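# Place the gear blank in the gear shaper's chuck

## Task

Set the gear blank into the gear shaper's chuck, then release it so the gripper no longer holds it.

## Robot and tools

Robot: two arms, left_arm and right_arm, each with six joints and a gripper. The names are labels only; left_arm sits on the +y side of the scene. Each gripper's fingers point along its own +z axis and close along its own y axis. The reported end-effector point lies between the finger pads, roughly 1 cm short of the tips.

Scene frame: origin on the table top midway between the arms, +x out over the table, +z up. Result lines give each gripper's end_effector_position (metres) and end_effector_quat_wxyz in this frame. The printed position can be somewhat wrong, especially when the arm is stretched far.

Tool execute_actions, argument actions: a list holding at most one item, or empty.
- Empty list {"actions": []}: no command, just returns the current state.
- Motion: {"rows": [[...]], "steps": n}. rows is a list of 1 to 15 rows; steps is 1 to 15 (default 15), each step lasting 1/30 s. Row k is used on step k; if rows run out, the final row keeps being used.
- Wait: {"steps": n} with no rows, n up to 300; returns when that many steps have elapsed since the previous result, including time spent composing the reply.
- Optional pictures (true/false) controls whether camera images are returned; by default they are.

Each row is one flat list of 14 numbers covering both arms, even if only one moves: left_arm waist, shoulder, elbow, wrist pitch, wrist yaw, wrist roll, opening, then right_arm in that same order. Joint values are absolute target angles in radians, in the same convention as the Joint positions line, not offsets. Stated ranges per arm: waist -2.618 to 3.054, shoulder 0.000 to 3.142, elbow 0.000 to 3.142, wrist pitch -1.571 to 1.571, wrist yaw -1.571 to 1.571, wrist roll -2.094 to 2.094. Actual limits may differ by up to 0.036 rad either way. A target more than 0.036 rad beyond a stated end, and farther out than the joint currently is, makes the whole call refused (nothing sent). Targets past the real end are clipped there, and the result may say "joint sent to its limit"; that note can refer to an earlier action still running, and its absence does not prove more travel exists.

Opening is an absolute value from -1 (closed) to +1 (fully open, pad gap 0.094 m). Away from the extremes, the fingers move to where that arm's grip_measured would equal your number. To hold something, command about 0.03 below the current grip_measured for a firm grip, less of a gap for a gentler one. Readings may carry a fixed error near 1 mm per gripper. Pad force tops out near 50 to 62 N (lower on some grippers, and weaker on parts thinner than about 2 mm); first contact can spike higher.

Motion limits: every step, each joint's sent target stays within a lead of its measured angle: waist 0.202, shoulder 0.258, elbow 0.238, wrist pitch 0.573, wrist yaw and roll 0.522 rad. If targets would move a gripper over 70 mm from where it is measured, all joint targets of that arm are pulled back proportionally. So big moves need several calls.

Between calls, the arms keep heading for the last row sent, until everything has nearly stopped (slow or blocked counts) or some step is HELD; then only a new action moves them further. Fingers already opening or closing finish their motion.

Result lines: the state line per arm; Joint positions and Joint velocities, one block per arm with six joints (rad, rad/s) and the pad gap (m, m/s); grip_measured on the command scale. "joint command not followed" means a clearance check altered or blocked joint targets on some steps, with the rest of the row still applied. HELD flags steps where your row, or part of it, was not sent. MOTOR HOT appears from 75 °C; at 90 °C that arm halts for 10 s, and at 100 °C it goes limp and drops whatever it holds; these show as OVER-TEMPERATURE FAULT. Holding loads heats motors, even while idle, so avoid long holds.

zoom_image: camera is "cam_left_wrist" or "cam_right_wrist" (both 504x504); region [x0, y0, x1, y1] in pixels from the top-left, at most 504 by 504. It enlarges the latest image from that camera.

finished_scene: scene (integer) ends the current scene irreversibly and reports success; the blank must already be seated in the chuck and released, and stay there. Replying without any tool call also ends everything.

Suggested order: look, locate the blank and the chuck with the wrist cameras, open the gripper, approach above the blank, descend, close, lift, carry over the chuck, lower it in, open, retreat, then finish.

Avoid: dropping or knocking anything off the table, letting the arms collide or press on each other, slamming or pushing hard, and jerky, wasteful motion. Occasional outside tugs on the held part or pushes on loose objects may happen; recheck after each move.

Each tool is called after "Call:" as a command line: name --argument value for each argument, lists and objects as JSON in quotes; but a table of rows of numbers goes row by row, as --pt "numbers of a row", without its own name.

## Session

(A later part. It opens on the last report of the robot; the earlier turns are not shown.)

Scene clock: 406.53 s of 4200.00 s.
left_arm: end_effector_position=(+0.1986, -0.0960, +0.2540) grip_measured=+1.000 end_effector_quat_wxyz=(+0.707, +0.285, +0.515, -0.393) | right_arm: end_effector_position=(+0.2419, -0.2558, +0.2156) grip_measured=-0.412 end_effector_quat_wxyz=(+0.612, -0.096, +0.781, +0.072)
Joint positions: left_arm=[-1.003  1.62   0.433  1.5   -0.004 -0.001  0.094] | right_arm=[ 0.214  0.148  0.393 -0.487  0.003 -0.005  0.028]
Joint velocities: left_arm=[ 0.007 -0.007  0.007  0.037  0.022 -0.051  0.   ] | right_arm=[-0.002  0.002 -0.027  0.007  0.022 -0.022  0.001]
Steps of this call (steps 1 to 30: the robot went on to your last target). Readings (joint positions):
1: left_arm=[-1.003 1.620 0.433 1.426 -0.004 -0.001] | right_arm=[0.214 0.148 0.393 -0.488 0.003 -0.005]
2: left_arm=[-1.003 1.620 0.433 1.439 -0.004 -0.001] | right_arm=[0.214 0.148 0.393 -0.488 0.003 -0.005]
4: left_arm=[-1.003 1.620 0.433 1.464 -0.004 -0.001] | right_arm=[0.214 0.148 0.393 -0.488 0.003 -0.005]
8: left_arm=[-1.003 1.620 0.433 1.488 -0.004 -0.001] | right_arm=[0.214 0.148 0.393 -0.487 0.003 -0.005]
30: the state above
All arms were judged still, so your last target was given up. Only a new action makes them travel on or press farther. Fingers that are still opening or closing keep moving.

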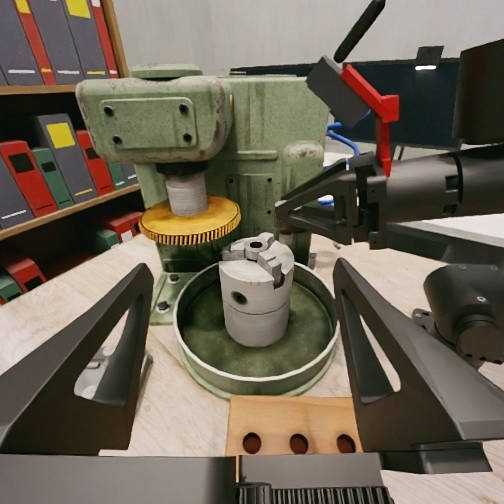

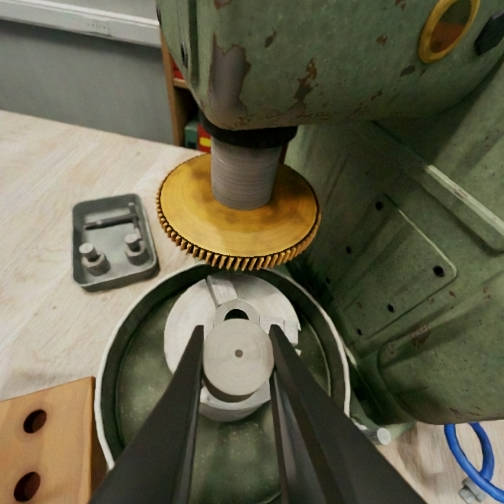

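Call:
execute_actions --actions '[{"rows":[[-1.01,1.62,0.45,1.5,0,0,1,0.205,0.15,0.432,-0.42,0,0,-0.46],[-1.01,1.62,0.45,1.5,0,0,1,0.205,0.15,0.432,-0.41,0,0,-0.46],[-1.01,1.62,0.45,1.5,0,0,1,0.205,0.15,0.432,-0.40,0,0,-0.46],[-1.01,1.62,0.45,1.5,0,0,1,0.205,0.165,0.432,-0.385,0,0,-0.46],[-1.01,1.62,0.45,1.5,0,0,1,0.205,0.18,0.432,-0.37,0,0,-0.46],[-1.01,1.62,0.45,1.5,0,0,1,0.205,0.195,0.432,-0.355,0,0,-0.46],[-1.01,1.62,0.45,1.5,0,0,1,0.205,0.21,0.432,-0.34,0,0,-0.46],[-1.01,1.62,0.45,1.5,0,0,1,0.205,0.225,0.432,-0.325,0,0,-0.46],[-1.01,1.62,0.45,1.5,0,0,1,0.205,0.24,0.432,-0.31,0,0,-0.46],[-1.01,1.62,0.45,1.5,0,0,1,0.205,0.255,0.432,-0.30,0,0,-0.46],[-1.01,1.62,0.45,1.5,0,0,1,0.205,0.27,0.432,-0.29,0,0,-0.46],[-1.01,1.62,0.45,1.5,0,0,1,0.205,0.285,0.432,-0.29,0,0,-0.46],[-1.01,1.62,0.45,1.5,0,0,1,0.205,0.30,0.432,-0.29,0,0,-0.46],[-1.01,1.62,0.45,1.5,0,0,1,0.205,0.318,0.432,-0.29,0,0,-0.46]],"steps":15}]' --pictures false

Call:
execute_actions --actions '[{"steps":20}]'

Call:
zoom_image --camera "cam_left_wrist" --region '[200, 170, 340, 290]'

Scene clock: 424.53 s of 4200.00 s.
left_arm: end_effector_position=(+0.1986, -0.0960, +0.2540) grip_measured=+1.000 end_effector_quat_wxyz=(+0.707, +0.285, +0.515, -0.393) | right_arm: end_effector_position=(+0.2642, -0.2503, +0.2155) grip_measured=-0.412 end_effector_quat_wxyz=(+0.606, -0.097, +0.786, +0.071)
Joint positions: left_arm=[-1.003  1.62   0.433  1.5   -0.004 -0.001  0.094] | right_arm=[ 0.214  0.299  0.393 -0.353  0.003 -0.005  0.028]
Joint velocities: left_arm=[ 0.022 -0.007 -0.007 -0.037  0.022 -0.081  0.   ] | right_arm=[ 0.012  0.339 -0.002  0.066  0.022 -0.022 -0.001]
Steps of this call (steps 1 to 90: nothing new was sent; then 14.50 s passed at rest; steps 91 to 105: all 15 steps of this action). Readings (joint positions):
91: left_arm=[-1.003 1.620 0.433 1.500 -0.004 -0.001] | right_arm=[0.214 0.148 0.393 -0.486 0.003 -0.005]
92: left_arm=[-1.003 1.620 0.433 1.500 -0.004 -0.001] | right_arm=[0.214 0.148 0.393 -0.482 0.003 -0.005]
94: left_arm=[-1.003 1.620 0.433 1.500 -0.004 -0.001] | right_arm=[0.214 0.149 0.393 -0.469 0.003 -0.005]
98: left_arm=[-1.003 1.620 0.433 1.500 -0.004 -0.001] | right_arm=[0.214 0.192 0.393 -0.421 0.003 -0.005]
105: the state above

Scene clock: 425.20 s of 4200.00 s.
left_arm: end_effector_position=(+0.1986, -0.0960, +0.2540) grip_measured=+1.000 end_effector_quat_wxyz=(+0.707, +0.285, +0.515, -0.393) | right_arm: end_effector_position=(+0.2666, -0.2497, +0.2157) grip_measured=-0.412 end_effector_quat_wxyz=(+0.606, -0.097, +0.786, +0.071)
Joint positions: left_arm=[-1.003  1.62   0.433  1.5   -0.004 -0.001  0.094] | right_arm=[ 0.214  0.314  0.393 -0.337  0.003 -0.005  0.028]
Joint velocities: left_arm=[-0.012 -0.007  0.002  0.051 -0.066  0.007  0.   ] | right_arm=[-0.002  0.002 -0.007 -0.007  0.022  0.007  0.   ]
Steps of this call (steps 1 to 20: the robot went on to your last target). Readings (joint positions):
1: left_arm=[-1.003 1.620 0.433 1.500 -0.004 -0.001] | right_arm=[0.214 0.308 0.393 -0.351 0.003 -0.005]
2: left_arm=[-1.003 1.620 0.433 1.500 -0.004 -0.001] | right_arm=[0.214 0.313 0.393 -0.351 0.003 -0.005]
4: left_arm=[-1.003 1.620 0.433 1.500 -0.004 -0.001] | right_arm=[0.214 0.314 0.393 -0.349 0.003 -0.005]
8: left_arm=[-1.003 1.620 0.433 1.500 -0.004 -0.001] | right_arm=[0.214 0.314 0.393 -0.341 0.003 -0.005]
20: the state above

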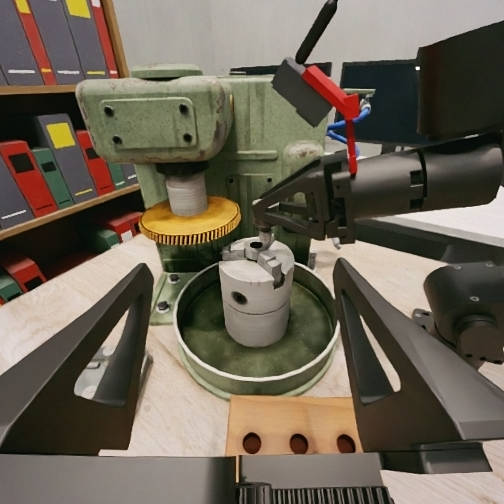

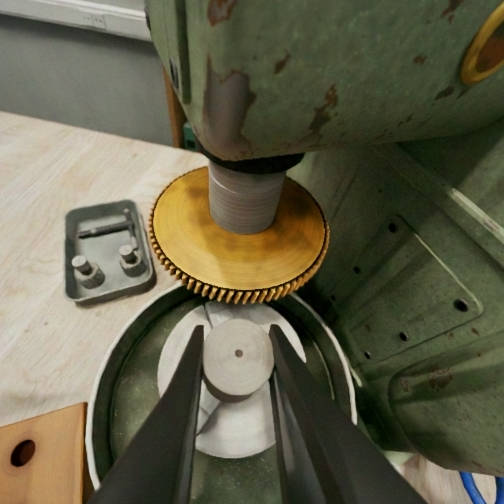

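Region (200, 170, 340, 290) of cam_left_wrist's 504x504 image, scaled by 3.600, with more detail than that image has; it fills the top 432 rows of this view, and the rest is white.

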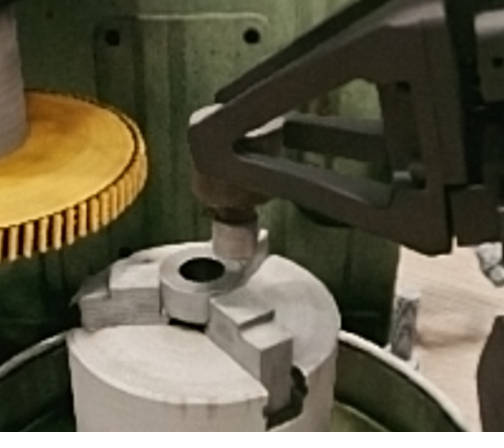

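Call:
execute_actions --actions '[{"rows":[[-1.01,1.62,0.45,1.5,0,0,1,0.205,0.318,0.432,-0.26,0,0,-0.46],[-1.01,1.62,0.45,1.5,0,0,1,0.205,0.318,0.432,-0.24,0,0,-0.46],[-1.01,1.62,0.45,1.5,0,0,1,0.205,0.33,0.432,-0.225,0,0,-0.46],[-1.01,1.62,0.45,1.5,0,0,1,0.205,0.34,0.432,-0.21,0,0,-0.46],[-1.01,1.62,0.45,1.5,0,0,1,0.205,0.35,0.432,-0.21,0,0,-0.46],[-1.01,1.62,0.45,1.5,0,0,1,0.205,0.36,0.432,-0.21,0,0,-0.46],[-1.01,1.62,0.45,1.5,0,0,1,0.205,0.376,0.432,-0.21,0,0,-0.46]],"steps":15}]' --pictures false

Call:
execute_actions --actions '[{"steps":15}]'

Call:
zoom_image --camera "cam_left_wrist" --region '[200, 170, 340, 290]'

Scene clock: 440.63 s of 4200.00 s.
left_arm: end_effector_position=(+0.1986, -0.0959, +0.2541) grip_measured=+1.000 end_effector_quat_wxyz=(+0.707, +0.285, +0.515, -0.393) | right_arm: end_effector_position=(+0.2767, -0.2472, +0.2203) grip_measured=-0.412 end_effector_quat_wxyz=(+0.613, -0.096, +0.781, +0.072)
Joint positions: left_arm=[-1.003  1.62   0.433  1.5   -0.004 -0.001  0.094] | right_arm=[ 0.214  0.372  0.393 -0.262  0.003 -0.005  0.028]
Joint velocities: left_arm=[-0.037  0.007 -0.007  0.007 -0.007  0.007  0.   ] | right_arm=[ 0.002  0.002  0.002 -0.037 -0.037  0.007  0.001]
Steps of this call (steps 1 to 15: the robot went on to your last target; steps 16 to 90: nothing new was sent; then 11.93 s passed at rest; steps 91 to 105: all 15 steps of this action). Readings (joint positions):
91: left_arm=[-1.003 1.620 0.433 1.500 -0.004 -0.001] | right_arm=[0.214 0.314 0.393 -0.335 0.003 -0.005]
92: left_arm=[-1.003 1.620 0.433 1.500 -0.004 -0.001] | right_arm=[0.214 0.314 0.393 -0.329 0.003 -0.005]
94: left_arm=[-1.003 1.620 0.433 1.500 -0.004 -0.001] | right_arm=[0.214 0.320 0.393 -0.307 0.003 -0.005]
98: left_arm=[-1.003 1.620 0.433 1.500 -0.004 -0.001] | right_arm=[0.214 0.357 0.393 -0.270 0.003 -0.005]
105: the state above

Scene clock: 441.13 s of 4200.00 s.
left_arm: end_effector_position=(+0.1986, -0.0959, +0.2541) grip_measured=+1.000 end_effector_quat_wxyz=(+0.707, +0.285, +0.515, -0.393) | right_arm: end_effector_position=(+0.2769, -0.2472, +0.2214) grip_measured=-0.412 end_effector_quat_wxyz=(+0.615, -0.096, +0.780, +0.072)
Joint positions: left_arm=[-1.003  1.62   0.433  1.5   -0.004 -0.001  0.094] | right_arm=[ 0.214  0.372  0.393 -0.258  0.003 -0.005  0.028]
Joint velocities: left_arm=[-0.012 -0.012 -0.007  0.051  0.051 -0.007  0.   ] | right_arm=[-0.007 -0.012  0.002 -0.007  0.022  0.022 -0.   ]
Steps of this call (steps 1 to 15: the robot went on to your last target). Readings (joint positions):
1: left_arm=[-1.003 1.620 0.433 1.500 -0.004 -0.001] | right_arm=[0.214 0.372 0.393 -0.261 0.003 -0.005]
2: left_arm=[-1.003 1.620 0.433 1.500 -0.004 -0.001] | right_arm=[0.214 0.372 0.393 -0.260 0.003 -0.005]
4: left_arm=[-1.003 1.620 0.433 1.500 -0.004 -0.001] | right_arm=[0.214 0.372 0.393 -0.259 0.003 -0.005]
8: left_arm=[-1.003 1.620 0.433 1.500 -0.004 -0.001] | right_arm=[0.214 0.372 0.393 -0.258 0.003 -0.005]
15: the state above
All arms were judged still, so your last target was given up. Only a new action makes them travel on or press farther. Fingers that are still opening or closing keep moving.

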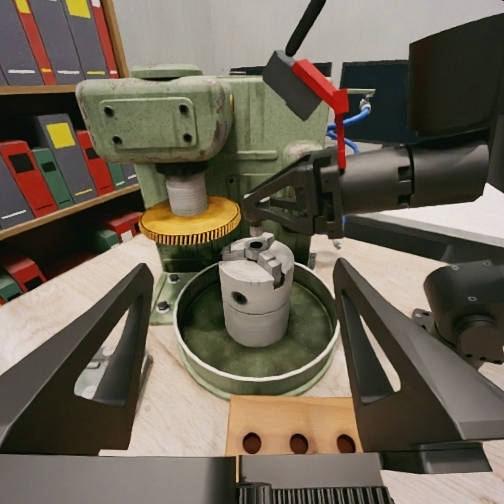

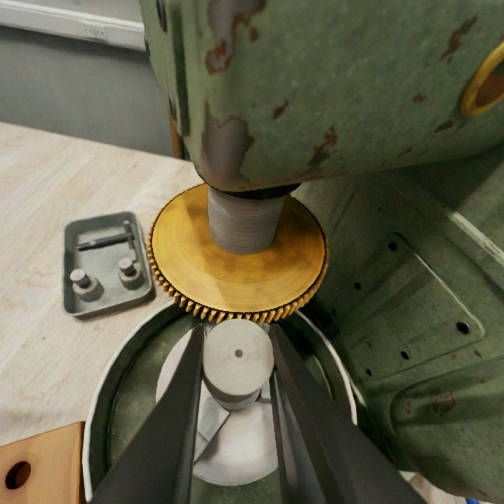

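Region (200, 170, 340, 290) of cam_left_wrist's 504x504 image, scaled by 3.600, with more detail than that image has; it fills the top 432 rows of this view, and the rest is white.

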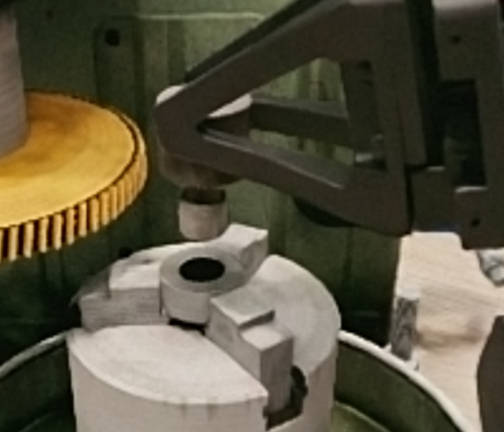

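Call:
execute_actions --actions '[{"rows":[[-1.01,1.62,0.45,1.5,0,0,1,0.205,0.35,0.385,-0.2,0,0,-0.46],[-1.01,1.62,0.45,1.5,0,0,1,0.205,0.345,0.375,-0.195,0,0,-0.46],[-1.01,1.62,0.45,1.5,0,0,1,0.205,0.34,0.365,-0.19,0,0,-0.46],[-1.01,1.62,0.45,1.5,0,0,1,0.205,0.336,0.355,-0.185,0,0,-0.46],[-1.01,1.62,0.45,1.5,0,0,1,0.205,0.332,0.345,-0.182,0,0,-0.46]],"steps":15}]' --pictures false

Call:
execute_actions --actions '[{"steps":10}]'

Call:
zoom_image --camera "cam_left_wrist" --region '[200, 170, 340, 290]'

Scene clock: 450.07 s of 4200.00 s.
left_arm: end_effector_position=(+0.1986, -0.0959, +0.2541) grip_measured=+1.000 end_effector_quat_wxyz=(+0.707, +0.285, +0.515, -0.393) | right_arm: end_effector_position=(+0.2775, -0.2470, +0.2074) grip_measured=-0.412 end_effector_quat_wxyz=(+0.611, -0.096, +0.782, +0.072)
Joint positions: left_arm=[-1.003  1.62   0.433  1.5   -0.004 -0.001  0.094] | right_arm=[ 0.214  0.36   0.344 -0.23   0.003 -0.005  0.028]
Joint velocities: left_arm=[-0.017 -0.032  0.002  0.037 -0.066  0.007  0.   ] | right_arm=[-0.002  0.002  0.002 -0.051 -0.007 -0.037 -0.001]
Steps of this call (steps 1 to 90: nothing new was sent; then 5.43 s passed at rest; steps 91 to 105: all 15 steps of this action). Readings (joint positions):
91: left_arm=[-1.003 1.620 0.433 1.500 -0.004 -0.001] | right_arm=[0.214 0.372 0.393 -0.257 0.003 -0.005]
92: left_arm=[-1.003 1.620 0.433 1.500 -0.004 -0.001] | right_arm=[0.214 0.372 0.391 -0.253 0.003 -0.005]
94: left_arm=[-1.003 1.620 0.433 1.500 -0.004 -0.001] | right_arm=[0.214 0.370 0.379 -0.239 0.003 -0.005]
98: left_arm=[-1.003 1.620 0.433 1.500 -0.004 -0.001] | right_arm=[0.214 0.360 0.349 -0.232 0.003 -0.005]
105: the state above

Scene clock: 450.40 s of 4200.00 s.
left_arm: end_effector_position=(+0.1986, -0.0959, +0.2541) grip_measured=+1.000 end_effector_quat_wxyz=(+0.707, +0.285, +0.515, -0.393) | right_arm: end_effector_position=(+0.2775, -0.2470, +0.2076) grip_measured=-0.412 end_effector_quat_wxyz=(+0.611, -0.096, +0.782, +0.072)
Joint positions: left_arm=[-1.003  1.62   0.433  1.5   -0.004 -0.001  0.094] | right_arm=[ 0.214  0.36   0.344 -0.229  0.003 -0.005  0.028]
Joint velocities: left_arm=[-0.017 -0.017  0.002 -0.037  0.007  0.037  0.   ] | right_arm=[-0.007 -0.017  0.007  0.007 -0.051  0.022  0.   ]
Steps of this call (steps 1 to 10: the robot went on to your last target). Readings (joint positions):
1: left_arm=[-1.003 1.620 0.433 1.500 -0.004 -0.001] | right_arm=[0.214 0.360 0.344 -0.230 0.003 -0.005]
2: left_arm=[-1.003 1.620 0.433 1.500 -0.004 -0.001] | right_arm=[0.214 0.360 0.344 -0.230 0.003 -0.005]
4: left_arm=[-1.003 1.620 0.433 1.500 -0.004 -0.001] | right_arm=[0.214 0.360 0.344 -0.230 0.003 -0.005]
8: left_arm=[-1.003 1.620 0.433 1.500 -0.004 -0.001] | right_arm=[0.214 0.360 0.344 -0.230 0.003 -0.005]
10: the state above

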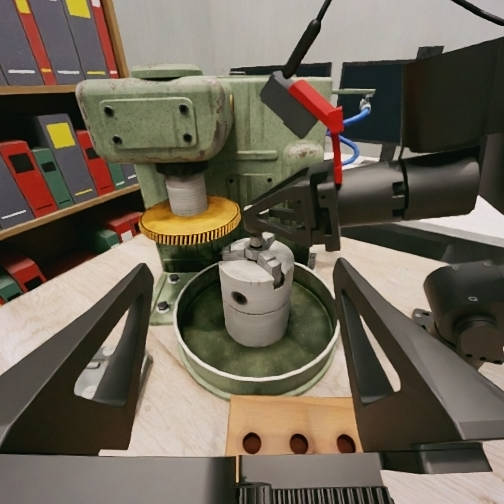

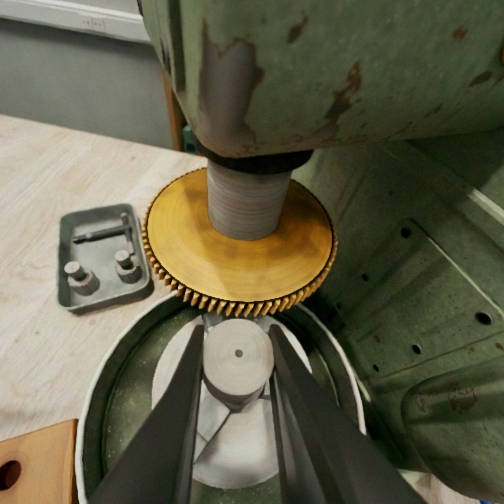

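Region (200, 170, 340, 290) of cam_left_wrist's 504x504 image, scaled by 3.600, with more detail than that image has; it fills the top 432 rows of this view, and the rest is white.

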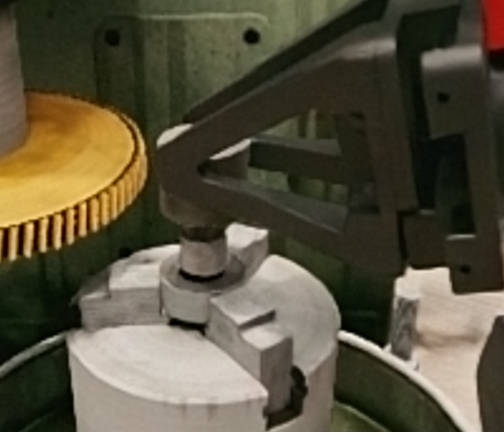

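Descend another ~12 mm.

Call:
execute_actions --actions '[{"rows":[[-1.01,1.62,0.45,1.5,0,0,1,0.205,0.328,0.338,-0.175,0,0,-0.46],[-1.01,1.62,0.45,1.5,0,0,1,0.205,0.325,0.331,-0.17,0,0,-0.46],[-1.01,1.62,0.45,1.5,0,0,1,0.205,0.322,0.324,-0.165,0,0,-0.46],[-1.01,1.62,0.45,1.5,0,0,1,0.205,0.319,0.317,-0.16,0,0,-0.46],[-1.01,1.62,0.45,1.5,0,0,1,0.205,0.316,0.31,-0.155,0,0,-0.46],[-1.01,1.62,0.45,1.5,0,0,1,0.205,0.314,0.303,-0.15,0,0,-0.46],[-1.01,1.62,0.45,1.5,0,0,1,0.205,0.312,0.296,-0.147,0,0,-0.46]],"steps":15}]'

Call:
zoom_image --camera "cam_left_wrist" --region '[200, 170, 340, 290]'

Scene clock: 458.77 s of 4200.00 s.
left_arm: end_effector_position=(+0.1986, -0.0959, +0.2541) grip_measured=+1.000 end_effector_quat_wxyz=(+0.707, +0.285, +0.515, -0.393) | right_arm: end_effector_position=(+0.2778, -0.2470, +0.2026) grip_measured=-0.412 end_effector_quat_wxyz=(+0.620, -0.095, +0.775, +0.073)
Joint positions: left_arm=[-1.003  1.62   0.433  1.5   -0.004 -0.001  0.094] | right_arm=[ 0.214  0.337  0.302 -0.187  0.003 -0.005  0.028]
Joint velocities: left_arm=[ 0.002 -0.007 -0.012  0.037 -0.022 -0.007  0.   ] | right_arm=[ 0.002  0.002 -0.002 -0.007  0.022  0.095  0.   ]
Steps of this call (steps 1 to 15: the robot went on to your last target; steps 16 to 90: nothing new was sent; then 4.87 s passed at rest; steps 91 to 105: all 15 steps of this action). Readings (joint positions):
91: left_arm=[-1.003 1.620 0.433 1.500 -0.004 -0.001] | right_arm=[0.214 0.360 0.344 -0.229 0.003 -0.005]
92: left_arm=[-1.003 1.620 0.433 1.500 -0.004 -0.001] | right_arm=[0.214 0.359 0.343 -0.226 0.003 -0.005]
94: left_arm=[-1.003 1.620 0.433 1.500 -0.004 -0.001] | right_arm=[0.214 0.352 0.334 -0.217 0.003 -0.005]
98: left_arm=[-1.003 1.620 0.433 1.500 -0.004 -0.001] | right_arm=[0.214 0.339 0.308 -0.197 0.003 -0.005]
105: the state above

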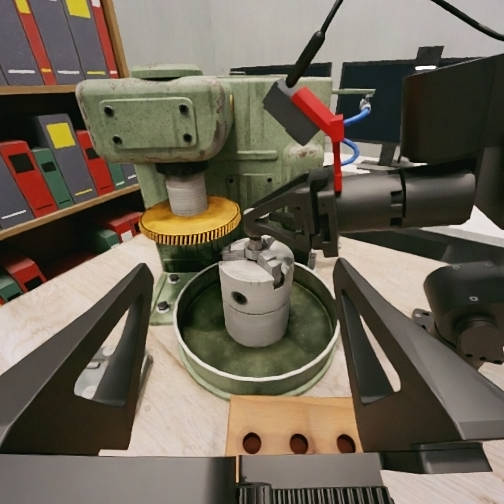

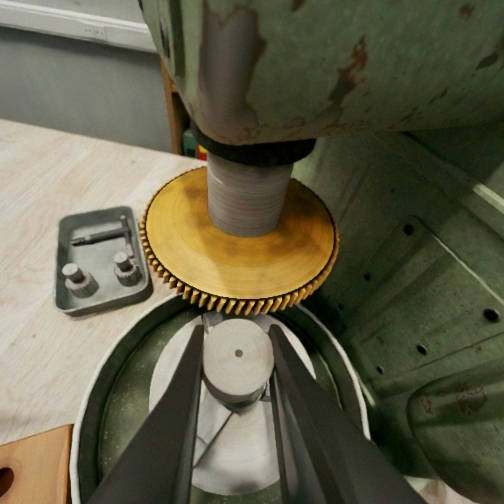

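Region (200, 170, 340, 290) of cam_left_wrist's 504x504 image, scaled by 3.600, with more detail than that image has; it fills the top 432 rows of this view, and the rest is white.

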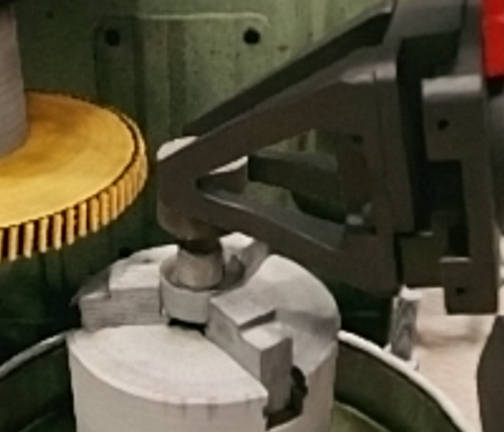

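Call:
execute_actions --actions '[{"rows":[[-1.01,1.62,0.45,1.5,0,0,1,0.2,0.304,0.296,-0.16,0,0,-0.46],[-1.01,1.62,0.45,1.5,0,0,1,0.197,0.304,0.296,-0.16,0,0,-0.46],[-1.01,1.62,0.45,1.5,0,0,1,0.194,0.304,0.296,-0.16,0,0,-0.46],[-1.01,1.62,0.45,1.5,0,0,1,0.192,0.304,0.296,-0.16,0,0,-0.46]],"steps":15}]'

Call:
zoom_image --camera "cam_left_wrist" --region '[200, 170, 340, 290]'

Scene clock: 465.47 s of 4200.00 s.
left_arm: end_effector_position=(+0.1986, -0.0959, +0.2541) grip_measured=+1.000 end_effector_quat_wxyz=(+0.707, +0.285, +0.515, -0.393) | right_arm: end_effector_position=(+0.2786, -0.2500, +0.2027) grip_measured=-0.412 end_effector_quat_wxyz=(+0.621, -0.091, +0.776, +0.069)
Joint positions: left_arm=[-1.003  1.62   0.433  1.5   -0.004 -0.001  0.094] | right_arm=[ 0.201  0.337  0.302 -0.187  0.003 -0.005  0.028]
Joint velocities: left_arm=[ 0.017 -0.007 -0.002  0.007  0.022  0.007  0.   ] | right_arm=[-0.017  0.002 -0.002  0.007 -0.022 -0.007 -0.   ]
Steps of this call (steps 1 to 15: the robot went on to your last target; steps 16 to 90: nothing new was sent; then 3.20 s passed at rest; steps 91 to 105: all 15 steps of this action). Readings (joint positions):
91: left_arm=[-1.003 1.620 0.433 1.500 -0.004 -0.001] | right_arm=[0.213 0.337 0.302 -0.187 0.003 -0.005]
92: left_arm=[-1.003 1.620 0.433 1.500 -0.004 -0.001] | right_arm=[0.211 0.337 0.302 -0.187 0.003 -0.005]
94: left_arm=[-1.003 1.620 0.433 1.500 -0.004 -0.001] | right_arm=[0.206 0.337 0.302 -0.187 0.003 -0.005]
98: left_arm=[-1.003 1.620 0.433 1.500 -0.004 -0.001] | right_arm=[0.201 0.337 0.302 -0.187 0.003 -0.005]
105: the state above

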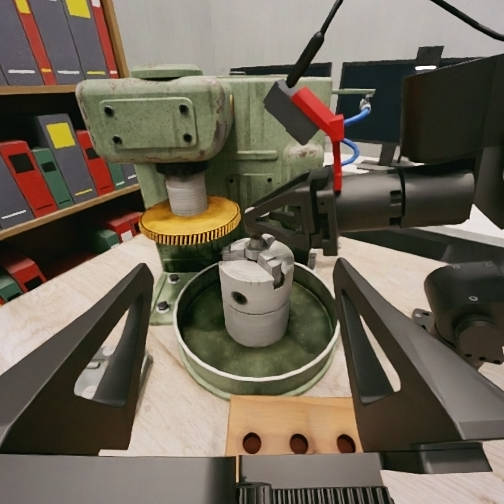

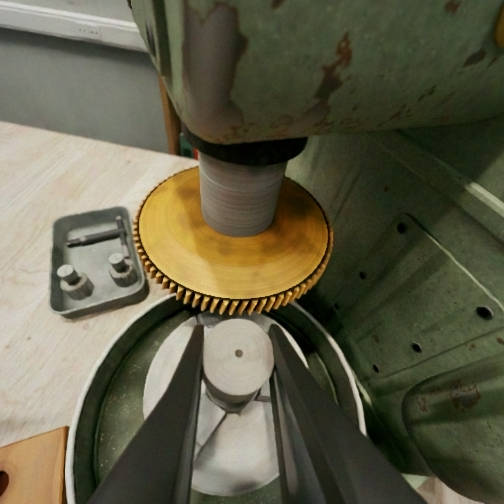

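Region (200, 170, 340, 290) of cam_left_wrist's 504x504 image, scaled by 3.600, with more detail than that image has; it fills the top 432 rows of this view, and the rest is white.

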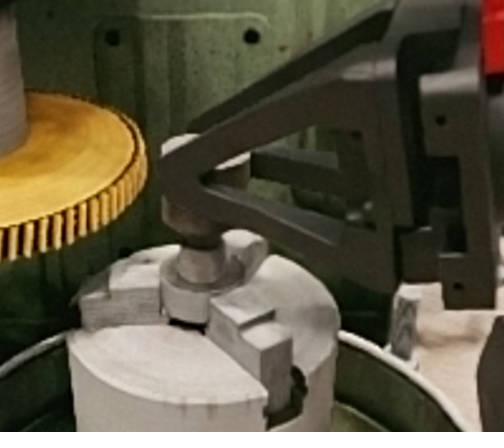

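Looks centred. Try lowering.

Call:
execute_actions --actions '[{"rows":[[-1.01,1.62,0.45,1.5,0,0,1,0.192,0.304,0.29,-0.17,0,0,-0.46],[-1.01,1.62,0.45,1.5,0,0,1,0.192,0.304,0.285,-0.17,0,0,-0.46],[-1.01,1.62,0.45,1.5,0,0,1,0.192,0.302,0.28,-0.17,0,0,-0.46],[-1.01,1.62,0.45,1.5,0,0,1,0.192,0.30,0.275,-0.165,0,0,-0.46],[-1.01,1.62,0.45,1.5,0,0,1,0.192,0.298,0.27,-0.16,0,0,-0.46]],"steps":15}]'

Call:
zoom_image --camera "cam_left_wrist" --region '[200, 170, 340, 290]'

Scene clock: 471.37 s of 4200.00 s.
left_arm: end_effector_position=(+0.1986, -0.0959, +0.2541) grip_measured=+1.000 end_effector_quat_wxyz=(+0.707, +0.285, +0.515, -0.393) | right_arm: end_effector_position=(+0.2781, -0.2501, +0.2021) grip_measured=-0.412 end_effector_quat_wxyz=(+0.627, -0.090, +0.770, +0.070)
Joint positions: left_arm=[-1.003  1.62   0.433  1.5   -0.004 -0.001  0.094] | right_arm=[ 0.201  0.32   0.284 -0.168  0.003 -0.005  0.028]
Joint velocities: left_arm=[ 0.007 -0.012  0.002  0.051 -0.022  0.007  0.   ] | right_arm=[-0.007 -0.012 -0.017 -0.037 -0.022 -0.007 -0.   ]
Steps of this call (steps 1 to 15: the robot went on to your last target; steps 16 to 90: nothing new was sent; then 2.40 s passed at rest; steps 91 to 105: all 15 steps of this action). Readings (joint positions):
91: left_arm=[-1.003 1.620 0.433 1.500 -0.004 -0.001] | right_arm=[0.201 0.337 0.302 -0.187 0.003 -0.005]
92: left_arm=[-1.003 1.620 0.433 1.500 -0.004 -0.001] | right_arm=[0.201 0.337 0.301 -0.186 0.003 -0.005]
94: left_arm=[-1.003 1.620 0.433 1.500 -0.004 -0.001] | right_arm=[0.201 0.329 0.295 -0.182 0.003 -0.005]
98: left_arm=[-1.003 1.620 0.433 1.500 -0.004 -0.001] | right_arm=[0.201 0.320 0.285 -0.171 0.003 -0.005]
105: the state above

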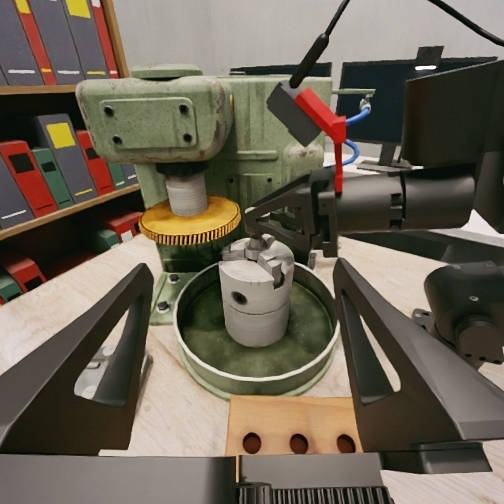

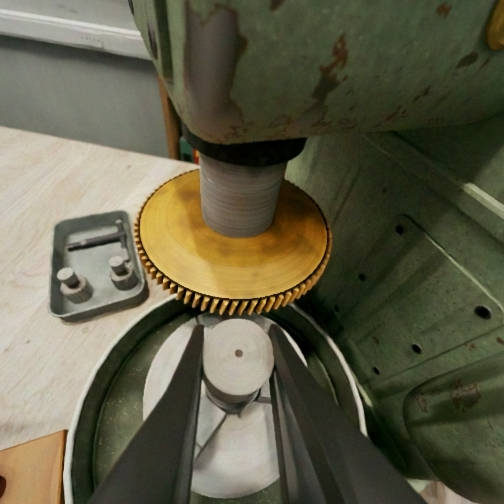

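Region (200, 170, 340, 290) of cam_left_wrist's 504x504 image, scaled by 3.600, with more detail than that image has; it fills the top 432 rows of this view, and the rest is white.

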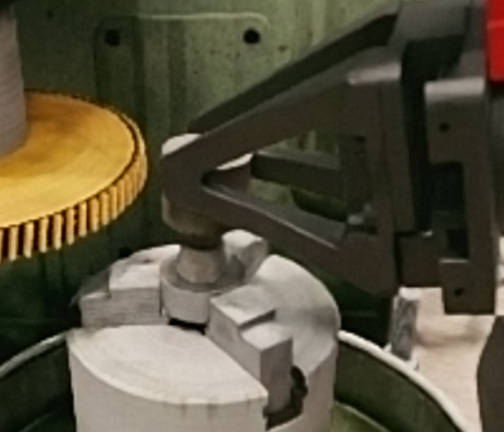

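Call:
zoom_image --camera "cam_left_wrist" --region '[235, 225, 280, 265]'

Call:
execute_actions --actions '[{"rows":[[-1.01,1.62,0.45,1.5,0,0,1,0.190,0.298,0.27,-0.17,0,0,-0.46],[-1.01,1.62,0.45,1.5,0,0,1,0.189,0.298,0.27,-0.17,0,0,-0.46],[-1.01,1.62,0.45,1.5,0,0,1,0.188,0.298,0.27,-0.17,0,0,-0.46],[-1.01,1.62,0.45,1.5,0,0,1,0.187,0.298,0.27,-0.17,0,0,-0.46],[-1.01,1.62,0.45,1.5,0,0,1,0.186,0.298,0.27,-0.17,0,0,-0.46],[-1.01,1.62,0.45,1.5,0,0,1,0.185,0.298,0.27,-0.17,0,0,-0.46],[-1.01,1.62,0.45,1.5,0,0,1,0.184,0.298,0.27,-0.17,0,0,-0.46],[-1.01,1.62,0.45,1.5,0,0,1,0.183,0.298,0.27,-0.17,0,0,-0.46],[-1.01,1.62,0.45,1.5,0,0,1,0.182,0.298,0.27,-0.17,0,0,-0.46]],"steps":15}]'

Call:
zoom_image --camera "cam_left_wrist" --region '[235, 225, 280, 265]'

Region (235, 225, 280, 265) of cam_left_wrist's 504x504 image, scaled by 11.200, with more detail than that image has.

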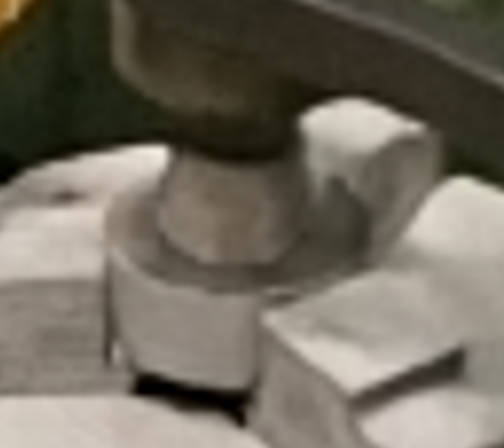

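Scene clock: 481.37 s of 4200.00 s.
left_arm: end_effector_position=(+0.1986, -0.0959, +0.2541) grip_measured=+1.000 end_effector_quat_wxyz=(+0.707, +0.285, +0.515, -0.393) | right_arm: end_effector_position=(+0.2785, -0.2519, +0.2019) grip_measured=-0.412 end_effector_quat_wxyz=(+0.627, -0.088, +0.771, +0.068)
Joint positions: left_arm=[-1.003  1.62   0.433  1.5   -0.004 -0.001  0.094] | right_arm=[ 0.192  0.32   0.284 -0.169 -0.    -0.005  0.028]
Joint velocities: left_arm=[-0.022 -0.017  0.007 -0.051 -0.022 -0.022  0.   ] | right_arm=[-0.002  0.012  0.007 -0.051 -0.051  0.037 -0.   ]
Steps of this call (steps 1 to 15: the robot went on to your last target; steps 16 to 90: nothing new was sent; then 6.50 s passed at rest; steps 91 to 105: all 15 steps of this action). Readings (joint positions):
91: left_arm=[-1.003 1.620 0.433 1.500 -0.004 -0.001] | right_arm=[0.201 0.320 0.284 -0.168 0.003 -0.005]
92: left_arm=[-1.003 1.620 0.433 1.500 -0.004 -0.001] | right_arm=[0.201 0.320 0.284 -0.168 0.003 -0.005]
94: left_arm=[-1.003 1.620 0.433 1.500 -0.004 -0.001] | right_arm=[0.200 0.320 0.284 -0.168 0.001 -0.005]
98: left_arm=[-1.003 1.620 0.433 1.500 -0.004 -0.001] | right_arm=[0.195 0.320 0.284 -0.168 -0.000 -0.005]
105: the state above

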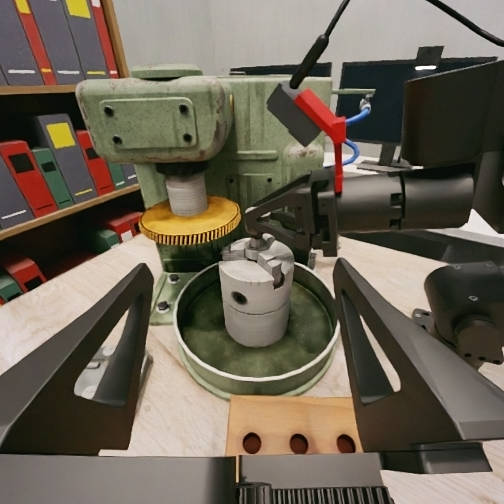

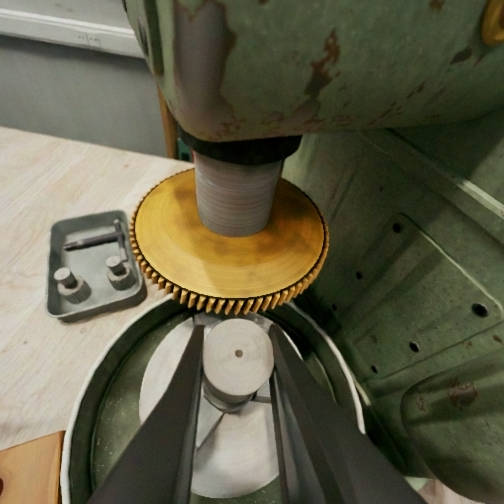

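Region (235, 225, 280, 265) of cam_left_wrist's 504x504 image, scaled by 11.200, with more detail than that image has.

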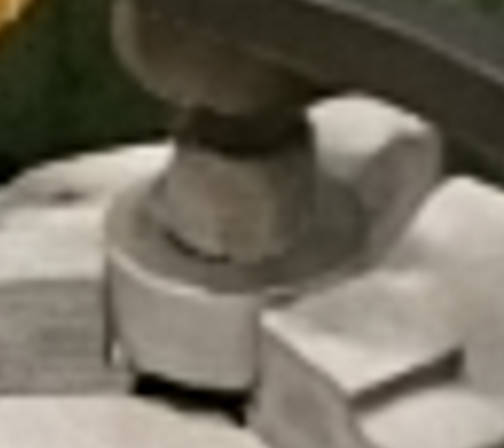

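Call:
execute_actions --actions '[{"rows":[[-1.01,1.62,0.45,1.5,0,0,1,0.19,0.32,0.37,-0.17,0,0,-0.46],[-1.01,1.62,0.45,1.5,0,0,1,0.19,0.32,0.37,-0.17,0,0,-0.46],[-1.01,1.62,0.45,1.5,0,0,1,0.19,0.32,0.37,-0.17,0,0,-0.46],[-1.01,1.62,0.45,1.5,0,0,1,0.19,0.33,0.37,-0.17,0,0,-0.46],[-1.01,1.62,0.45,1.5,0,0,1,0.204,0.34,0.37,-0.18,0,0,-0.46],[-1.01,1.62,0.45,1.5,0,0,1,0.204,0.35,0.37,-0.185,0,0,-0.46],[-1.01,1.62,0.45,1.5,0,0,1,0.204,0.358,0.37,-0.19,0,0,-0.46]],"steps":15}]' --pictures false

Call:
execute_actions --actions '[{"steps":10}]'

Call:
zoom_image --camera "cam_left_wrist" --region '[235, 225, 280, 265]'

Scene clock: 494.57 s of 4200.00 s.
left_arm: end_effector_position=(+0.1986, -0.0959, +0.2541) grip_measured=+1.000 end_effector_quat_wxyz=(+0.707, +0.285, +0.515, -0.393) | right_arm: end_effector_position=(+0.2791, -0.2518, +0.2132) grip_measured=-0.412 end_effector_quat_wxyz=(+0.621, -0.088, +0.776, +0.068)
Joint positions: left_arm=[-1.003  1.62   0.433  1.5   -0.004 -0.001  0.094] | right_arm=[ 0.192  0.353  0.344 -0.211 -0.    -0.005  0.028]
Joint velocities: left_arm=[-0.002 -0.012 -0.007  0.051  0.037 -0.066  0.   ] | right_arm=[-0.002 -0.002 -0.007  0.022  0.022 -0.081  0.001]
Steps of this call (steps 1 to 15: the robot went on to your last target; steps 16 to 90: nothing new was sent; then 9.70 s passed at rest; steps 91 to 105: all 15 steps of this action). Readings (joint positions):
91: left_arm=[-1.003 1.620 0.433 1.500 -0.004 -0.001] | right_arm=[0.192 0.320 0.291 -0.177 -0.000 -0.005]
92: left_arm=[-1.003 1.620 0.433 1.500 -0.004 -0.001] | right_arm=[0.192 0.320 0.303 -0.188 -0.000 -0.005]
94: left_arm=[-1.003 1.620 0.433 1.500 -0.004 -0.001] | right_arm=[0.192 0.320 0.325 -0.192 -0.000 -0.005]
98: left_arm=[-1.003 1.620 0.433 1.500 -0.004 -0.001] | right_arm=[0.192 0.340 0.344 -0.192 -0.000 -0.005]
105: the state above

Scene clock: 494.90 s of 4200.00 s.
left_arm: end_effector_position=(+0.1986, -0.0959, +0.2541) grip_measured=+1.000 end_effector_quat_wxyz=(+0.707, +0.285, +0.515, -0.393) | right_arm: end_effector_position=(+0.2791, -0.2518, +0.2130) grip_measured=-0.412 end_effector_quat_wxyz=(+0.621, -0.088, +0.776, +0.068)
Joint positions: left_arm=[-1.003  1.62   0.433  1.5   -0.004 -0.001  0.094] | right_arm=[ 0.192  0.353  0.344 -0.212 -0.    -0.005  0.028]
Joint velocities: left_arm=[-0.002  0.012 -0.007 -0.037 -0.051 -0.066  0.   ] | right_arm=[-0.002 -0.012 -0.007  0.066 -0.022 -0.007 -0.   ]
Steps of this call (steps 1 to 10: the robot went on to your last target). Readings (joint positions):
1: left_arm=[-1.003 1.620 0.433 1.500 -0.004 -0.001] | right_arm=[0.192 0.353 0.344 -0.211 -0.000 -0.005]
2: left_arm=[-1.003 1.620 0.433 1.500 -0.004 -0.001] | right_arm=[0.192 0.353 0.344 -0.211 -0.000 -0.005]
4: left_arm=[-1.003 1.620 0.433 1.500 -0.004 -0.001] | right_arm=[0.192 0.353 0.344 -0.212 -0.000 -0.005]
8: left_arm=[-1.003 1.620 0.433 1.500 -0.004 -0.001] | right_arm=[0.192 0.353 0.344 -0.212 -0.000 -0.005]
10: the state above

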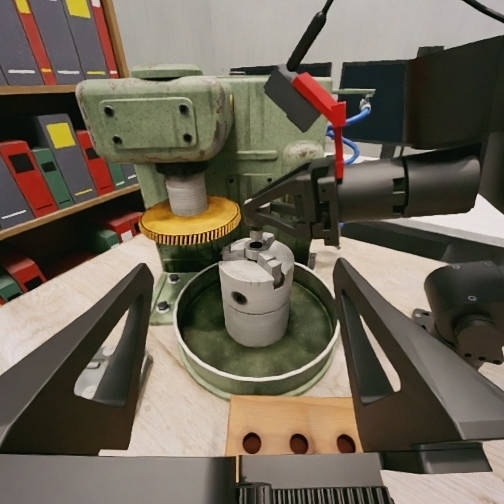

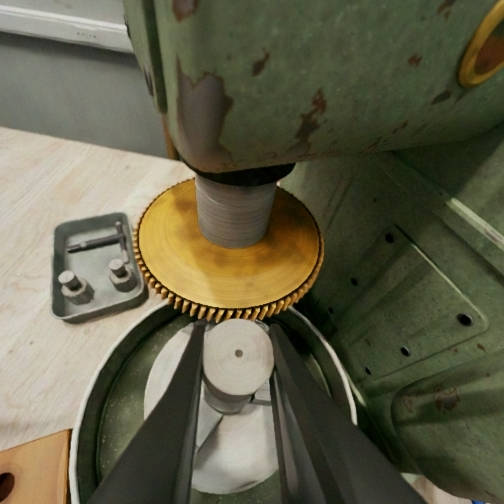

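Region (235, 225, 280, 265) of cam_left_wrist's 504x504 image, scaled by 11.200, with more detail than that image has.

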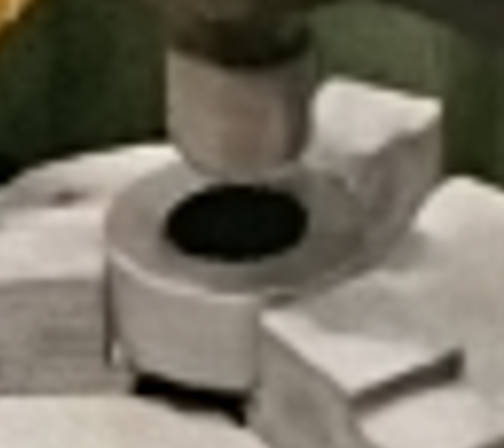

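Call:
execute_actions --actions '[{"rows":[[-1.01,1.62,0.45,1.5,0,0,1,0.207,0.358,0.345,-0.16,0,0,-0.46],[-1.01,1.62,0.45,1.5,0,0,1,0.207,0.358,0.34,-0.155,0,0,-0.46],[-1.01,1.62,0.45,1.5,0,0,1,0.207,0.358,0.336,-0.152,0,0,-0.46],[-1.01,1.62,0.45,1.5,0,0,1,0.207,0.358,0.332,-0.152,0,0,-0.46],[-1.01,1.62,0.45,1.5,0,0,1,0.207,0.358,0.328,-0.152,0,0,-0.46],[-1.01,1.62,0.45,1.5,0,0,1,0.207,0.358,0.324,-0.152,0,0,-0.46],[-1.01,1.62,0.45,1.5,0,0,1,0.207,0.358,0.32,-0.152,0,0,-0.46],[-1.01,1.62,0.45,1.5,0,0,1,0.207,0.358,0.316,-0.152,0,0,-0.46],[-1.01,1.62,0.45,1.5,0,0,1,0.207,0.358,0.312,-0.152,0,0,-0.46],[-1.01,1.62,0.45,1.5,0,0,1,0.207,0.358,0.308,-0.152,0,0,-0.46],[-1.01,1.62,0.45,1.5,0,0,1,0.207,0.358,0.304,-0.152,0,0,-0.46]],"steps":15}]' --pictures false

Call:
execute_actions --actions '[{"steps":8}]'

Call:
zoom_image --camera "cam_left_wrist" --region '[235, 225, 280, 265]'

Scene clock: 505.37 s of 4200.00 s.
left_arm: end_effector_position=(+0.1986, -0.0959, +0.2541) grip_measured=+1.000 end_effector_quat_wxyz=(+0.707, +0.285, +0.515, -0.393) | right_arm: end_effector_position=(+0.2798, -0.2501, +0.2022) grip_measured=-0.412 end_effector_quat_wxyz=(+0.617, -0.091, +0.779, +0.069)
Joint positions: left_arm=[-1.003  1.62   0.433  1.5   -0.004 -0.001  0.094] | right_arm=[ 0.198  0.353  0.311 -0.19  -0.    -0.005  0.028]
Joint velocities: left_arm=[-0.027  0.017  0.022  0.081 -0.081 -0.022  0.   ] | right_arm=[-0.012  0.012  0.007  0.037 -0.007 -0.066  0.   ]
Steps of this call (steps 1 to 15: the robot went on to your last target; steps 16 to 90: nothing new was sent; then 6.97 s passed at rest; steps 91 to 105: all 15 steps of this action). Readings (joint positions):
91: left_arm=[-1.003 1.620 0.433 1.500 -0.004 -0.001] | right_arm=[0.193 0.353 0.344 -0.212 -0.000 -0.005]
92: left_arm=[-1.003 1.620 0.433 1.500 -0.004 -0.001] | right_arm=[0.195 0.353 0.344 -0.211 -0.000 -0.005]
94: left_arm=[-1.003 1.620 0.433 1.500 -0.004 -0.001] | right_arm=[0.197 0.353 0.344 -0.207 -0.000 -0.005]
98: left_arm=[-1.003 1.620 0.433 1.500 -0.004 -0.001] | right_arm=[0.198 0.353 0.331 -0.196 -0.000 -0.005]
105: the state above

Scene clock: 505.63 s of 4200.00 s.
left_arm: end_effector_position=(+0.1986, -0.0959, +0.2541) grip_measured=+1.000 end_effector_quat_wxyz=(+0.707, +0.285, +0.515, -0.393) | right_arm: end_effector_position=(+0.2798, -0.2501, +0.2022) grip_measured=-0.412 end_effector_quat_wxyz=(+0.617, -0.091, +0.779, +0.069)
Joint positions: left_arm=[-1.003  1.62   0.433  1.5   -0.004 -0.001  0.094] | right_arm=[ 0.198  0.353  0.311 -0.19  -0.    -0.005  0.028]
Joint velocities: left_arm=[-0.002 -0.012  0.002  0.066  0.007  0.051  0.   ] | right_arm=[ 0.002 -0.017  0.002 -0.007  0.037  0.007 -0.   ]
Steps of this call (steps 1 to 8: the robot went on to your last target). Readings (joint positions):
1: left_arm=[-1.003 1.620 0.433 1.500 -0.004 -0.001] | right_arm=[0.198 0.353 0.311 -0.190 -0.000 -0.005]
2: left_arm=[-1.003 1.620 0.433 1.500 -0.004 -0.001] | right_arm=[0.198 0.353 0.311 -0.190 -0.000 -0.005]
4: left_arm=[-1.003 1.620 0.433 1.500 -0.004 -0.001] | right_arm=[0.198 0.353 0.311 -0.190 -0.000 -0.005]
8: the state above

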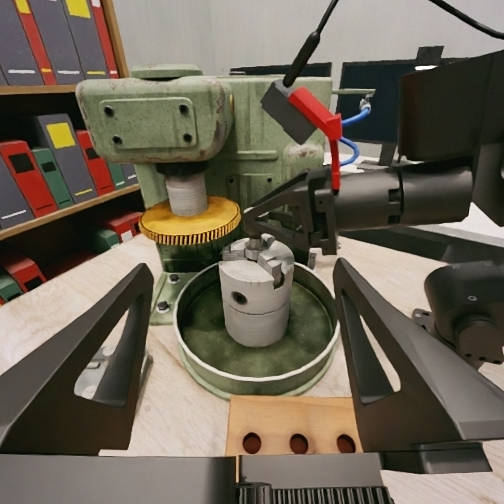

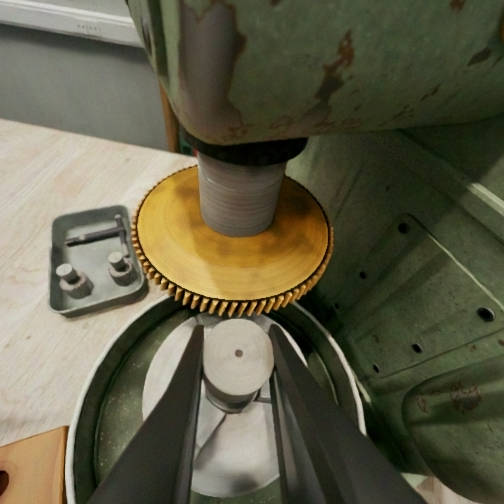

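Region (235, 225, 280, 265) of cam_left_wrist's 504x504 image, scaled by 11.200, with more detail than that image has.

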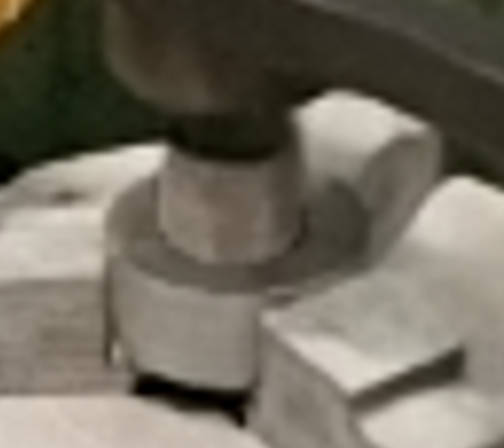

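Call:
execute_actions --actions '[{"rows":[[-1.01,1.62,0.45,1.5,0,0,1,0.19,0.345,0.300,-0.175,0,0,-0.46],[-1.01,1.62,0.45,1.5,0,0,1,0.189,0.345,0.300,-0.175,0,0,-0.46],[-1.01,1.62,0.45,1.5,0,0,1,0.188,0.345,0.300,-0.175,0,0,-0.46],[-1.01,1.62,0.45,1.5,0,0,1,0.1875,0.345,0.300,-0.175,0,0,-0.46],[-1.01,1.62,0.45,1.5,0,0,1,0.187,0.345,0.300,-0.175,0,0,-0.46],[-1.01,1.62,0.45,1.5,0,0,1,0.1865,0.345,0.300,-0.175,0,0,-0.46],[-1.01,1.62,0.45,1.5,0,0,1,0.186,0.345,0.300,-0.175,0,0,-0.46],[-1.01,1.62,0.45,1.5,0,0,1,0.1855,0.345,0.300,-0.175,0,0,-0.46],[-1.01,1.62,0.45,1.5,0,0,1,0.185,0.345,0.300,-0.175,0,0,-0.46],[-1.01,1.62,0.45,1.5,0,0,1,0.1845,0.345,0.300,-0.175,0,0,-0.46],[-1.01,1.62,0.45,1.5,0,0,1,0.184,0.345,0.300,-0.175,0,0,-0.46],[-1.01,1.62,0.45,1.5,0,0,1,0.1835,0.345,0.300,-0.175,0,0,-0.46],[-1.01,1.62,0.45,1.5,0,0,1,0.183,0.345,0.300,-0.175,0,0,-0.46]],"steps":15}]'

Call:
zoom_image --camera "cam_left_wrist" --region '[235, 225, 280, 265]'

Scene clock: 525.20 s of 4200.00 s.
left_arm: end_effector_position=(+0.1986, -0.0959, +0.2541) grip_measured=+1.000 end_effector_quat_wxyz=(+0.707, +0.285, +0.515, -0.393) | right_arm: end_effector_position=(+0.2801, -0.2515, +0.2018) grip_measured=-0.412 end_effector_quat_wxyz=(+0.616, -0.089, +0.780, +0.067)
Joint positions: left_arm=[-1.003  1.62   0.433  1.5   -0.004 -0.001  0.094] | right_arm=[ 0.192  0.353  0.311 -0.192 -0.    -0.005  0.028]
Joint velocities: left_arm=[-0.017 -0.022 -0.017 -0.051 -0.066  0.037  0.   ] | right_arm=[-0.012 -0.017 -0.012  0.022 -0.022  0.007 -0.   ]
Steps of this call (steps 1 to 15: the robot went on to your last target; steps 16 to 90: nothing new was sent; then 16.07 s passed at rest; steps 91 to 105: all 15 steps of this action). Readings (joint positions):
91: left_arm=[-1.003 1.620 0.433 1.500 -0.004 -0.001] | right_arm=[0.198 0.353 0.311 -0.190 -0.000 -0.005]
92: left_arm=[-1.003 1.620 0.433 1.500 -0.004 -0.001] | right_arm=[0.198 0.353 0.311 -0.190 -0.000 -0.005]
94: left_arm=[-1.003 1.620 0.433 1.500 -0.004 -0.001] | right_arm=[0.198 0.353 0.311 -0.190 -0.000 -0.005]
98: left_arm=[-1.003 1.620 0.433 1.500 -0.004 -0.001] | right_arm=[0.198 0.353 0.311 -0.190 -0.000 -0.005]
105: the state above

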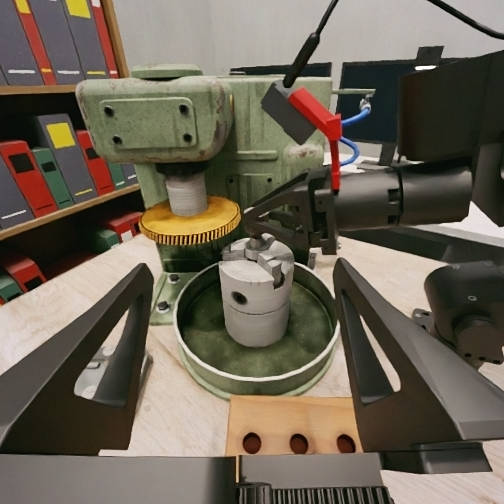

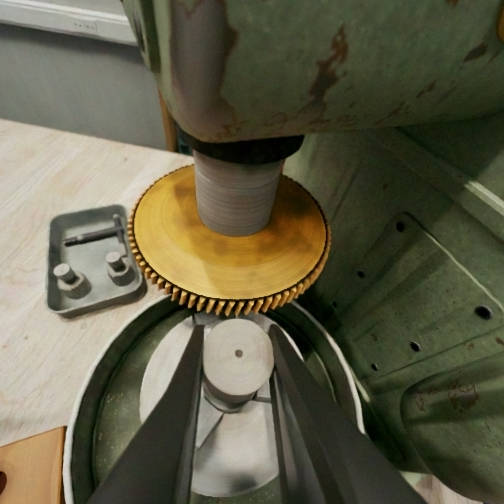

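Region (235, 225, 280, 265) of cam_left_wrist's 504x504 image, scaled by 11.200, with more detail than that image has.

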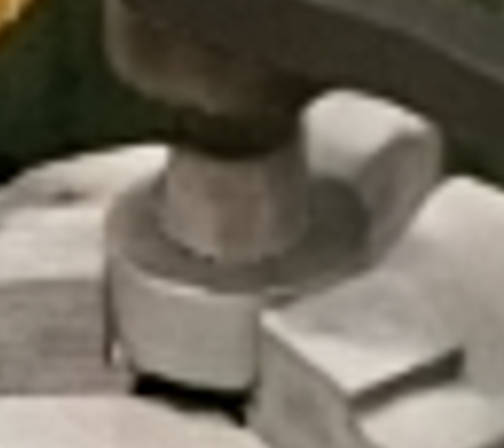

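Call:
execute_actions --actions '[{"rows":[[-1.01,1.62,0.45,1.5,0,0,1,0.183,0.335,0.275,-0.16,0,0,-0.46]],"steps":15}]'

Scene clock: 543.13 s of 4200.00 s.
left_arm: end_effector_position=(+0.1986, -0.0959, +0.2541) grip_measured=+1.000 end_effector_quat_wxyz=(+0.707, +0.285, +0.515, -0.393) | right_arm: end_effector_position=(+0.2814, -0.2515, +0.2007) grip_measured=-0.412 end_effector_quat_wxyz=(+0.620, -0.088, +0.777, +0.067)
Joint positions: left_arm=[-1.003  1.62   0.433  1.5   -0.004 -0.001  0.094] | right_arm=[ 0.192  0.353  0.296 -0.167  0.001 -0.005  0.028]
Joint velocities: left_arm=[-0.022 -0.012 -0.007 -0.007 -0.051  0.037  0.   ] | right_arm=[ 0.012 -0.012 -0.012 -0.095  0.022 -0.051 -0.   ]
Steps of this call (steps 1 to 15: the robot went on to your last target; steps 16 to 90: nothing new was sent; then 14.43 s passed at rest; steps 91 to 105: all 15 steps of this action). Readings (joint positions):
91: left_arm=[-1.003 1.620 0.433 1.500 -0.004 -0.001] | right_arm=[0.192 0.353 0.307 -0.188 -0.000 -0.005]
92: left_arm=[-1.003 1.620 0.433 1.500 -0.004 -0.001] | right_arm=[0.192 0.353 0.302 -0.179 0.001 -0.005]
94: left_arm=[-1.003 1.620 0.433 1.500 -0.004 -0.001] | right_arm=[0.192 0.353 0.298 -0.170 0.001 -0.005]
98: left_arm=[-1.003 1.620 0.433 1.500 -0.004 -0.001] | right_arm=[0.192 0.353 0.297 -0.167 0.001 -0.005]
105: the state above

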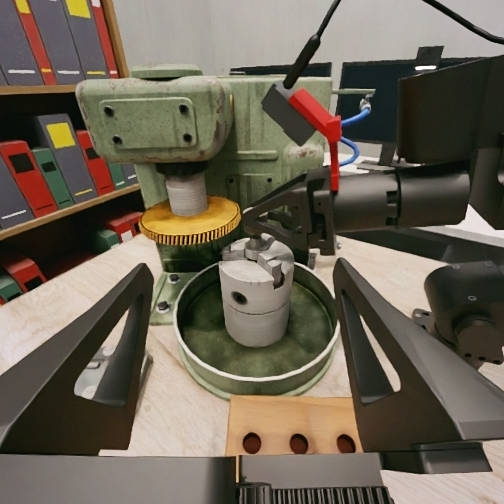

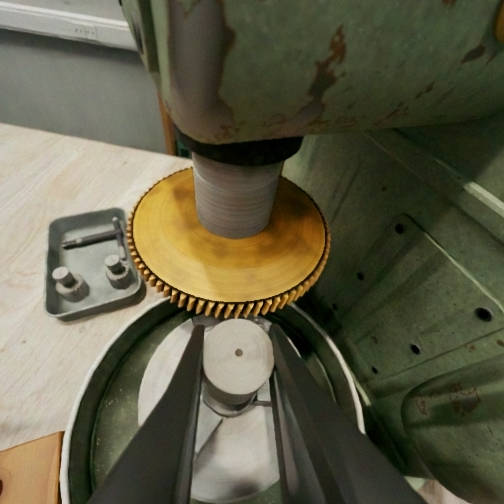

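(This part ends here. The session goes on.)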